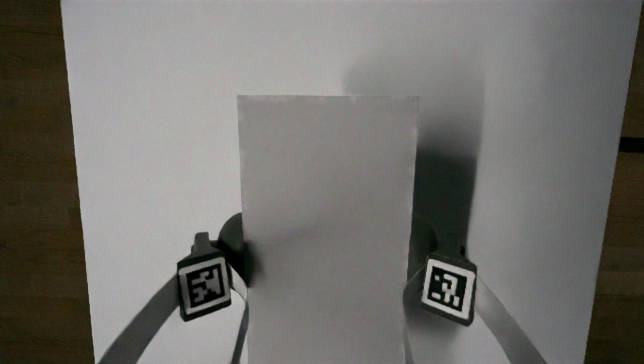

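Call:
{"method": "execute_actions", "body": {"actions": [{"r2":{"joints":{"lift_m":1.006}},"r3":{"joints":{"head_pan_rad":0.5,"head_tilt_rad":-0.2,"lift_m":0.28}}}], "cameras": []}}

Call:
{"method": "execute_actions", "body": {"actions": [{"r2":{"joints":{"gripper_m":0.17}}}], "cameras": []}}

Call:
{"method": "execute_actions", "body": {"actions": [{"r2":{"joints":{"lift_m":1.09}}}], "cameras": []}}

Call:
{"method": "execute_actions", "body": {"actions": [{"r2":{"joints":{"arm_m":0}}}], "cameras": ["r3_head_camera"]}}

Scene clock: 214.00 s.
r1.base_odometry: x=-0.333 y=+1.789 heading=+2.346 (m, m, rad; r1's odometry frame)
r1.turned_by_wheels: +0.000 (rad since the last result)
r1.turned_by_imu: +0.000 (rad since the last result)
r1.base_tilt: forward=+0.4 right=-0.5 (deg)
r1.lidar_m: 2.17 2.49 1.50 1.96 2.04 2.42 2.07 0.78 0.57 0.55 0.57 0.79
r1.head_depth_mm: - 3255 3397 2625 679 569 - / 3097 3367 3562 872 664 566 - / 3152 3437 3637 868 662 564 - / 3273 3563 3741 865 660 564 895 / 587 633 688 750 655 578 947 / 495 537 588 655 714 858 1004 / 507 557 616 688 781 899 1064
r1.base_status: not commanded
r1.joint_positions: lift_m=+1.097 arm_m=+0.001 wrist_yaw_rad=+0.000 wrist_pitch_rad=-1.567 wrist_roll_rad=+1.574 gripper_m=+0.170 head_pan_rad=-1.293 head_tilt_rad=-0.494
r1.joint_status: not commanded
r1.motor_effort: left_wheel=-2(2) right_wheel=+2(2) lift_m=+34(34) arm_m=-3(4) wrist_yaw_rad=+0(0) wrist_pitch_rad=-2(1) wrist_roll_rad=-2(2) gripper_m=+0(0) head_pan_rad=-3(4) head_tilt_rad=-2(3) (%)
r1.hand_pose: x=-0.0215 y=-0.1230 z=+0.9793 quat_wxyz=(-0.001, -0.001, -0.708, -0.706) (m; r1's base frame)
r1.wrist_depth_mm: 518 749 - - - - - / 545 768 - - - - - / 541 787 - - - - - / 554 776 - - - - - / 554 860 - - - - - / - 853 - - - - - / 579 827 - - - - -
r2.base_odometry: x=-0.802 y=-0.134 heading=-1.134 (m, m, rad; r2's odometry frame)
r2.turned_by_wheels: +0.000 (rad since the last result)
r2.turned_by_imu: +0.000 (rad since the last result)
r2.base_tilt: forward=+0.9 right=+0.1 (deg)
r2.lidar_m: 2.10 2.51 2.42 2.32 2.41 2.45 2.08 0.79 0.57 0.55 0.57 0.78
r2.head_depth_mm: 1439 1476 1491 1529 1552 1598 1533 / 2038 2087 2152 2206 2261 2055 1645 / 2141 2229 2295 2409 2549 2164 1656 / 2119 2232 2295 2401 2518 2180 1649 / 2120 2207 2336 2403 2519 2177 1659 / 2112 2198 2306 2408 2496 2189 1676 / 2095 2214 2292 2381 2515 2195 1674
r2.base_status: not commanded
r2.joint_positions: lift_m=+1.006 arm_m=+0.500 wrist_yaw_rad=+0.001 wrist_pitch_rad=-1.547 wrist_roll_rad=+1.566 gripper_m=+0.024 head_pan_rad=+0.007 head_tilt_rad=-0.201
r2.joint_status: all done
r2.motor_effort: left_wheel=-1(2) right_wheel=+1(2) lift_m=+23(23) arm_m=+3(3) wrist_yaw_rad=-1(1) wrist_pitch_rad=-4(3) wrist_roll_rad=+2(1) gripper_m=-21(21) head_pan_rad=-3(3) head_tilt_rad=+1(1) (%)
r2.hand_pose: x=-0.0216 y=-0.6264 z=+0.8881 quat_wxyz=(+0.002, +0.002, -0.715, -0.699) (m; r2's base frame)
r2.wrist_depth_mm: 174 174 171 170 169 168 166 / 178 178 175 174 172 172 170 / 183 181 178 140 141 176 174 / 187 186 182 145 179 180 179 / 193 192 152 149 149 185 182 / 197 196 155 154 153 189 188 / 203 201 199 158 192 194 192
r3.base_odometry: x=+0.000 y=+0.000 heading=+0.000 (m, m, rad; r3's odometry frame)
r3.turned_by_wheels: +0.000 (rad since the last result)
r3.turned_by_imu: +0.001 (rad since the last result)
r3.base_tilt: forward=-0.6 right=-0.7 (deg)
r3.lidar_m: 3.02 1.84 1.61 1.36 0.82 0.73 0.73 0.87 1.20 1.20 1.29 0.96
r3.head_depth_mm: 2913 3173 3300 3481 3078 2118 1625 / 2610 2709 2841 2945 2978 2167 1631 / 2304 2389 2507 2552 2654 2146 1640 / 2062 2179 - 2304 2336 2176 1654 / 1880 1966 - 2129 2136 2093 1667 / 1727 1772 1825 1865 1923 1958 1684 / 1589 1640 1677 1712 1765 1816 1683
r3.base_status: not commanded
r3.joint_positions: lift_m=+0.280 arm_m=-0.003 wrist_yaw_rad=+2.927 wrist_pitch_rad=-0.511 wrist_roll_rad=+0.019 gripper_m=+0.037 head_pan_rad=+0.493 head_tilt_rad=-0.197
r3.joint_status: all done
r3.motor_effort: left_wheel=+0(1) right_wheel=-1(1) lift_m=+14(14) arm_m=+0(0) wrist_yaw_rad=+0(1) wrist_pitch_rad=+4(4) wrist_roll_rad=+0(0) gripper_m=-1(0) head_pan_rad=+3(22) head_tilt_rad=-2(23) (%)
r3.hand_pose: x=+0.0238 y=+0.0644 z=+0.2726 quat_wxyz=(+0.252, +0.705, +0.102, +0.655) (m; r3's base frame)
r3.wrist_depth_mm: - - - - - - - / 787 - 904 918 965 940 966 / 697 - 707 736 733 777 777 / 588 - 603 604 614 631 630 / 490 507 - 539 526 542 534 / - - - 444 453 465 462 / - - - 404 407 411 415
pictures: none
No camera images: the call's "cameras" was empty. Leave "cameras" out to get every camera's image.

Scene clock: 215.97 s.
r1.base_odometry: x=-0.333 y=+1.789 heading=+2.346 (m, m, rad; r1's odometry frame)
r1.turned_by_wheels: +0.000 (rad since the last result)
r1.turned_by_imu: +0.000 (rad since the last result)
r1.base_tilt: forward=+0.4 right=-0.5 (deg)
r1.lidar_m: 2.17 2.50 1.50 1.96 2.04 2.43 2.06 0.78 0.57 0.55 0.57 0.79
r1.head_depth_mm: - 3251 3389 2648 678 569 - / 3142 3367 3546 873 662 566 - / 3200 3467 3639 868 661 565 - / 3242 3539 3737 865 658 563 895 / 587 632 687 749 656 578 949 / 495 537 590 655 714 857 1005 / 509 556 616 687 779 901 1064
r1.base_status: not commanded
r1.joint_positions: lift_m=+1.097 arm_m=+0.001 wrist_yaw_rad=+0.000 wrist_pitch_rad=-1.567 wrist_roll_rad=+1.574 gripper_m=+0.170 head_pan_rad=-1.293 head_tilt_rad=-0.494
r1.joint_status: not commanded
r1.motor_effort: left_wheel=-2(2) right_wheel=+2(2) lift_m=+34(34) arm_m=-3(3) wrist_yaw_rad=+0(1) wrist_pitch_rad=-2(2) wrist_roll_rad=-2(2) gripper_m=-1(0) head_pan_rad=-4(3) head_tilt_rad=-2(2) (%)
r1.hand_pose: x=-0.0215 y=-0.1230 z=+0.9793 quat_wxyz=(-0.001, -0.001, -0.708, -0.706) (m; r1's base frame)
r1.wrist_depth_mm: 511 756 - - - - - / 540 771 - - - - - / 548 781 - - - - - / 552 773 - - - - - / 553 879 - - - - - / - 886 - - - - - / 574 801 - - - - -
r2.base_odometry: x=-0.802 y=-0.134 heading=-1.134 (m, m, rad; r2's odometry frame)
r2.turned_by_wheels: +0.000 (rad since the last result)
r2.turned_by_imu: +0.000 (rad since the last result)
r2.base_tilt: forward=+0.7 right=+0.0 (deg)
r2.lidar_m: 2.11 2.51 2.41 2.33 2.41 2.45 2.08 0.78 0.57 0.55 0.57 0.78
r2.head_depth_mm: 1447 1472 1498 1521 1559 1603 1537 / 2050 2104 2120 2216 2284 2062 1645 / 2136 2226 2328 2441 2519 2165 1656 / 2124 2221 2294 2395 2519 2157 1654 / 2124 2207 2259 2392 2500 2193 1659 / 2136 2205 2300 2383 2481 2191 1670 / 2094 2196 2280 2404 2481 2208 1684
r2.base_status: not commanded
r2.joint_positions: lift_m=+1.006 arm_m=+0.500 wrist_yaw_rad=+0.001 wrist_pitch_rad=-1.547 wrist_roll_rad=+1.566 gripper_m=+0.170 head_pan_rad=+0.007 head_tilt_rad=-0.201
r2.joint_status: all done
r2.motor_effort: left_wheel=-2(3) right_wheel=+1(1) lift_m=+24(23) arm_m=+3(3) wrist_yaw_rad=-1(0) wrist_pitch_rad=-3(3) wrist_roll_rad=+2(1) gripper_m=+0(90) head_pan_rad=-2(3) head_tilt_rad=+1(1) (%)
r2.hand_pose: x=-0.0216 y=-0.6264 z=+0.8881 quat_wxyz=(+0.002, +0.002, -0.715, -0.699) (m; r2's base frame)
r2.wrist_depth_mm: 174 173 172 170 170 168 167 / 178 178 175 174 173 172 170 / 183 181 179 147 175 177 173 / 188 186 183 150 180 180 178 / 192 190 190 154 184 184 183 / 197 197 193 159 190 190 188 / 205 202 199 162 194 195 193
r3.base_odometry: x=+0.000 y=+0.000 heading=+0.000 (m, m, rad; r3's odometry frame)
r3.turned_by_wheels: +0.000 (rad since the last result)
r3.turned_by_imu: +0.000 (rad since the last result)
r3.base_tilt: forward=-0.5 right=-0.6 (deg)
r3.lidar_m: 3.03 1.84 1.61 1.35 0.82 0.73 0.73 0.86 1.20 1.20 1.29 0.96
r3.head_depth_mm: 2944 3113 3255 3427 3058 2114 1621 / 2571 2677 2847 2939 2916 2143 1635 / 2293 2373 2466 2562 2634 2144 1663 / 2076 2168 - 2307 2390 2173 1649 / 1874 1961 - 2134 2142 2117 1664 / 1715 1769 1793 1892 1937 1971 1674 / 1602 1618 1673 1721 1774 1820 1693
r3.base_status: not commanded
r3.joint_positions: lift_m=+0.280 arm_m=-0.003 wrist_yaw_rad=+2.927 wrist_pitch_rad=-0.511 wrist_roll_rad=+0.019 gripper_m=+0.037 head_pan_rad=+0.493 head_tilt_rad=-0.197
r3.joint_status: not commanded
r3.motor_effort: left_wheel=+0(0) right_wheel=-1(1) lift_m=+14(14) arm_m=+0(0) wrist_yaw_rad=+0(0) wrist_pitch_rad=+4(3) wrist_roll_rad=+0(0) gripper_m=-1(1) head_pan_rad=+3(3) head_tilt_rad=-2(2) (%)
r3.hand_pose: x=+0.0238 y=+0.0644 z=+0.2726 quat_wxyz=(+0.252, +0.705, +0.102, +0.655) (m; r3's base frame)
r3.wrist_depth_mm: - - - - - - - / 771 - 879 898 923 947 - / 690 - 714 735 735 750 770 / 579 - 602 597 611 609 627 / 497 504 - 538 529 528 537 / - - - 436 456 463 469 / - - - 404 403 411 416
pictures: none
No camera images: the call's "cameras" was empty. Leave "cameras" out to get every camera's image.

Scene clock: 217.57 s.
r1.base_odometry: x=-0.333 y=+1.789 heading=+2.346 (m, m, rad; r1's odometry frame)
r1.turned_by_wheels: +0.000 (rad since the last result)
r1.turned_by_imu: +0.000 (rad since the last result)
r1.base_tilt: forward=+0.4 right=-0.5 (deg)
r1.lidar_m: 2.16 2.50 1.50 1.96 2.04 2.42 2.07 0.78 0.57 0.55 0.57 0.79
r1.head_depth_mm: - 3228 3381 2634 678 569 - / 3118 3378 3586 874 663 566 - / 3121 3416 3637 868 662 565 - / 3259 3546 3761 865 659 564 896 / 587 633 687 749 656 578 949 / 495 537 588 656 716 856 1003 / 508 557 615 688 781 900 1066
r1.base_status: not commanded
r1.joint_positions: lift_m=+1.097 arm_m=+0.001 wrist_yaw_rad=+0.000 wrist_pitch_rad=-1.567 wrist_roll_rad=+1.574 gripper_m=+0.170 head_pan_rad=-1.293 head_tilt_rad=-0.494
r1.joint_status: not commanded
r1.motor_effort: left_wheel=-2(1) right_wheel=+2(2) lift_m=+34(34) arm_m=-4(3) wrist_yaw_rad=+0(1) wrist_pitch_rad=-1(2) wrist_roll_rad=-2(2) gripper_m=-1(0) head_pan_rad=-4(4) head_tilt_rad=-2(3) (%)
r1.hand_pose: x=-0.0215 y=-0.1230 z=+0.9793 quat_wxyz=(-0.001, -0.001, -0.708, -0.706) (m; r1's base frame)
r1.wrist_depth_mm: 522 745 - - - - - / 538 771 - - - - - / 541 784 - - - - - / 560 769 - - - - - / 558 853 - - - - - / - 882 - - - - - / 574 827 - - - - -
r2.base_odometry: x=-0.802 y=-0.134 heading=-1.134 (m, m, rad; r2's odometry frame)
r2.turned_by_wheels: +0.000 (rad since the last result)
r2.turned_by_imu: +0.000 (rad since the last result)
r2.base_tilt: forward=+0.8 right=+0.0 (deg)
r2.lidar_m: 2.11 2.50 2.42 2.33 2.41 2.45 2.08 0.78 0.57 0.55 0.57 0.78
r2.head_depth_mm: 1452 1480 1493 1520 1569 1593 1535 / 2040 2076 2148 2195 2260 2076 1650 / 2144 2214 2309 2428 2537 2163 1655 / 2137 2208 2304 2412 2536 2183 1655 / 2136 2201 2310 2419 2526 2179 1654 / 2131 2203 2294 2396 2498 2206 1661 / 2139 2198 2291 2383 2514 2210 1680
r2.base_status: not commanded
r2.joint_positions: lift_m=+1.090 arm_m=+0.500 wrist_yaw_rad=+0.001 wrist_pitch_rad=-1.547 wrist_roll_rad=+1.566 gripper_m=+0.170 head_pan_rad=+0.007 head_tilt_rad=-0.201
r2.joint_status: all done
r2.motor_effort: left_wheel=-3(2) right_wheel=+1(1) lift_m=+31(34) arm_m=+3(3) wrist_yaw_rad=-1(1) wrist_pitch_rad=-3(3) wrist_roll_rad=+1(1) gripper_m=+0(0) head_pan_rad=-3(3) head_tilt_rad=+1(1) (%)
r2.hand_pose: x=-0.0216 y=-0.6264 z=+0.9717 quat_wxyz=(+0.002, +0.002, -0.715, -0.699) (m; r2's base frame)
r2.wrist_depth_mm: - 253 251 250 250 246 244 / - 259 257 253 255 251 249 / - 264 263 230 260 260 255 / - 273 268 237 264 262 265 / - 280 277 241 271 268 273 / - 286 286 250 279 282 - / - 296 293 255 285 287 -
r3.base_odometry: x=+0.000 y=+0.000 heading=+0.000 (m, m, rad; r3's odometry frame)
r3.turned_by_wheels: +0.000 (rad since the last result)
r3.turned_by_imu: +0.000 (rad since the last result)
r3.base_tilt: forward=-0.4 right=-0.7 (deg)
r3.lidar_m: 3.03 1.83 1.61 1.35 0.82 0.73 0.73 0.87 1.20 1.20 1.30 0.97
r3.head_depth_mm: 2919 3126 3272 3439 3078 2133 1636 / 2586 2709 2831 2969 2931 2166 1636 / 2292 2407 2509 2569 2639 2160 1643 / 2066 2197 - 2353 2392 2198 1664 / 1877 1967 - 2133 2131 2105 1666 / 1717 1776 1793 1867 1934 1976 1683 / 1601 1633 1672 1717 1760 1822 1685
r3.base_status: not commanded
r3.joint_positions: lift_m=+0.280 arm_m=-0.003 wrist_yaw_rad=+2.927 wrist_pitch_rad=-0.511 wrist_roll_rad=+0.019 gripper_m=+0.037 head_pan_rad=+0.493 head_tilt_rad=-0.197
r3.joint_status: not commanded
r3.motor_effort: left_wheel=+1(1) right_wheel=-1(1) lift_m=+14(14) arm_m=+0(0) wrist_yaw_rad=+1(1) wrist_pitch_rad=+3(4) wrist_roll_rad=+0(0) gripper_m=-1(1) head_pan_rad=+3(2) head_tilt_rad=-2(2) (%)
r3.hand_pose: x=+0.0238 y=+0.0644 z=+0.2726 quat_wxyz=(+0.252, +0.705, +0.102, +0.655) (m; r3's base frame)
r3.wrist_depth_mm: - - - - - - - / 774 - 913 923 952 958 991 / 691 - 719 722 730 772 778 / 581 - 602 612 614 621 639 / 494 502 - 541 524 533 534 / - - - 439 461 465 465 / - - - 400 400 414 413
pictures: none
No camera images: the call's "cameras" was empty. Leave "cameras" out to get every camera's image.

Scene clock: 222.43 s.
r1.base_odometry: x=-0.333 y=+1.789 heading=+2.346 (m, m, rad; r1's odometry frame)
r1.turned_by_wheels: +0.000 (rad since the last result)
r1.turned_by_imu: +0.000 (rad since the last result)
r1.base_tilt: forward=+0.3 right=-0.5 (deg)
r1.lidar_m: 2.16 2.50 1.50 1.96 2.04 2.43 2.07 0.78 0.57 0.55 0.57 0.79
r1.head_depth_mm: - 3263 3420 2658 678 567 - / 3127 3331 3524 873 664 566 - / 3199 3418 3602 871 661 565 - / 3258 3531 3732 865 658 563 893 / 586 632 685 751 657 577 947 / 495 537 589 656 714 857 1005 / 507 557 616 689 780 901 1065
r1.base_status: not commanded
r1.joint_positions: lift_m=+1.097 arm_m=+0.001 wrist_yaw_rad=+0.000 wrist_pitch_rad=-1.567 wrist_roll_rad=+1.574 gripper_m=+0.170 head_pan_rad=-1.293 head_tilt_rad=-0.494
r1.joint_status: not commanded
r1.motor_effort: left_wheel=-2(2) right_wheel=+2(2) lift_m=+34(35) arm_m=-4(4) wrist_yaw_rad=-1(0) wrist_pitch_rad=-2(2) wrist_roll_rad=-2(2) gripper_m=+0(0) head_pan_rad=-4(4) head_tilt_rad=-2(2) (%)
r1.hand_pose: x=-0.0215 y=-0.1230 z=+0.9793 quat_wxyz=(-0.001, -0.001, -0.708, -0.706) (m; r1's base frame)
r1.wrist_depth_mm: 520 756 - - - - - / 542 762 - - - - - / 547 769 - - - - - / 550 765 - - - - - / 553 877 - - - - - / - 862 - - - - - / 582 819 - - - - -
r2.base_odometry: x=-0.802 y=-0.134 heading=-1.134 (m, m, rad; r2's odometry frame)
r2.turned_by_wheels: +0.000 (rad since the last result)
r2.turned_by_imu: +0.000 (rad since the last result)
r2.base_tilt: forward=+0.9 right=-0.1 (deg)
r2.lidar_m: 2.11 2.50 2.42 2.33 2.41 2.45 2.08 0.78 0.57 0.55 0.57 0.78
r2.head_depth_mm: 1461 1479 1493 1527 1566 1597 1534 / 2044 2090 2150 2174 2252 2065 1649 / 2148 2216 2319 2415 2533 2159 1649 / 2123 2236 2325 2404 2515 2188 1643 / 2125 2207 2322 2431 2525 2196 1656 / 2107 2198 2296 2386 2512 2218 1672 / 2122 2199 2276 2397 2486 2204 1678
r2.base_status: not commanded
r2.joint_positions: lift_m=+1.090 arm_m=+0.000 wrist_yaw_rad=+0.001 wrist_pitch_rad=-1.547 wrist_roll_rad=+1.566 gripper_m=+0.170 head_pan_rad=+0.007 head_tilt_rad=-0.201
r2.joint_status: all done
r2.motor_effort: left_wheel=-1(1) right_wheel=+1(1) lift_m=+31(32) arm_m=-3(2) wrist_yaw_rad=-1(1) wrist_pitch_rad=-3(3) wrist_roll_rad=+2(1) gripper_m=+0(0) head_pan_rad=-3(3) head_tilt_rad=+1(1) (%)
r2.hand_pose: x=-0.0216 y=-0.1270 z=+0.9717 quat_wxyz=(+0.002, +0.002, -0.715, -0.699) (m; r2's base frame)
r2.wrist_depth_mm: 508 761 - - - - - / 510 734 - - - - - / 512 746 - - - - - / 513 744 - - - - - / 423 823 - - - - - / 315 877 - - - - - / 452 772 - - - - -
r3.base_odometry: x=+0.000 y=+0.000 heading=+0.000 (m, m, rad; r3's odometry frame)
r3.turned_by_wheels: +0.000 (rad since the last result)
r3.turned_by_imu: +0.001 (rad since the last result)
r3.base_tilt: forward=-0.4 right=-0.8 (deg)
r3.lidar_m: 3.03 1.84 1.61 1.35 0.82 0.73 0.73 0.87 1.20 1.20 1.29 0.97
r3.head_depth_mm: 2936 3092 3242 3455 3118 2125 1620 / 2567 2711 2805 2964 2968 2154 1637 / 2302 2393 2497 2562 2660 2171 1642 / 2067 2185 - 2332 2366 2178 1654 / 1872 1962 - 2150 2118 2099 1669 / 1712 1771 1827 1864 1938 1957 1676 / 1591 1628 1657 1724 1778 1801 1672
r3.base_status: not commanded
r3.joint_positions: lift_m=+0.280 arm_m=-0.003 wrist_yaw_rad=+2.927 wrist_pitch_rad=-0.511 wrist_roll_rad=+0.019 gripper_m=+0.037 head_pan_rad=+0.493 head_tilt_rad=-0.197
r3.joint_status: not commanded
r3.motor_effort: left_wheel=+0(1) right_wheel=-1(1) lift_m=+14(14) arm_m=+0(0) wrist_yaw_rad=+2(1) wrist_pitch_rad=+4(4) wrist_roll_rad=+0(0) gripper_m=-1(1) head_pan_rad=+2(3) head_tilt_rad=-1(2) (%)
r3.hand_pose: x=+0.0238 y=+0.0644 z=+0.2726 quat_wxyz=(+0.252, +0.705, +0.102, +0.655) (m; r3's base frame)
r3.wrist_depth_mm: - - - - - - - / 776 - 886 938 904 972 989 / 680 - 714 738 747 752 756 / 583 - 600 606 623 637 633 / 497 498 - 531 533 531 545 / - - - 446 455 464 468 / - - - 405 404 414 417
pictures: r3_head_camera (sideways: a quarter turn clockwise sets it upright)
camera_calibration (this result's frames):
r3_head_camera: T_world_to_cam=[[-0.227204, -0.0619476, -0.971875, 1.28997], [-0.457366, 0.887853, 0.0503305, -0.0660024], [0.859765, 0.455937, -0.230057, 0.255039], [0, 0, 0, 1]] pos_world=[0.0436261, 0.0222293, 1.31569]
Images, in order (width x height): r3_head_camera 896x504.

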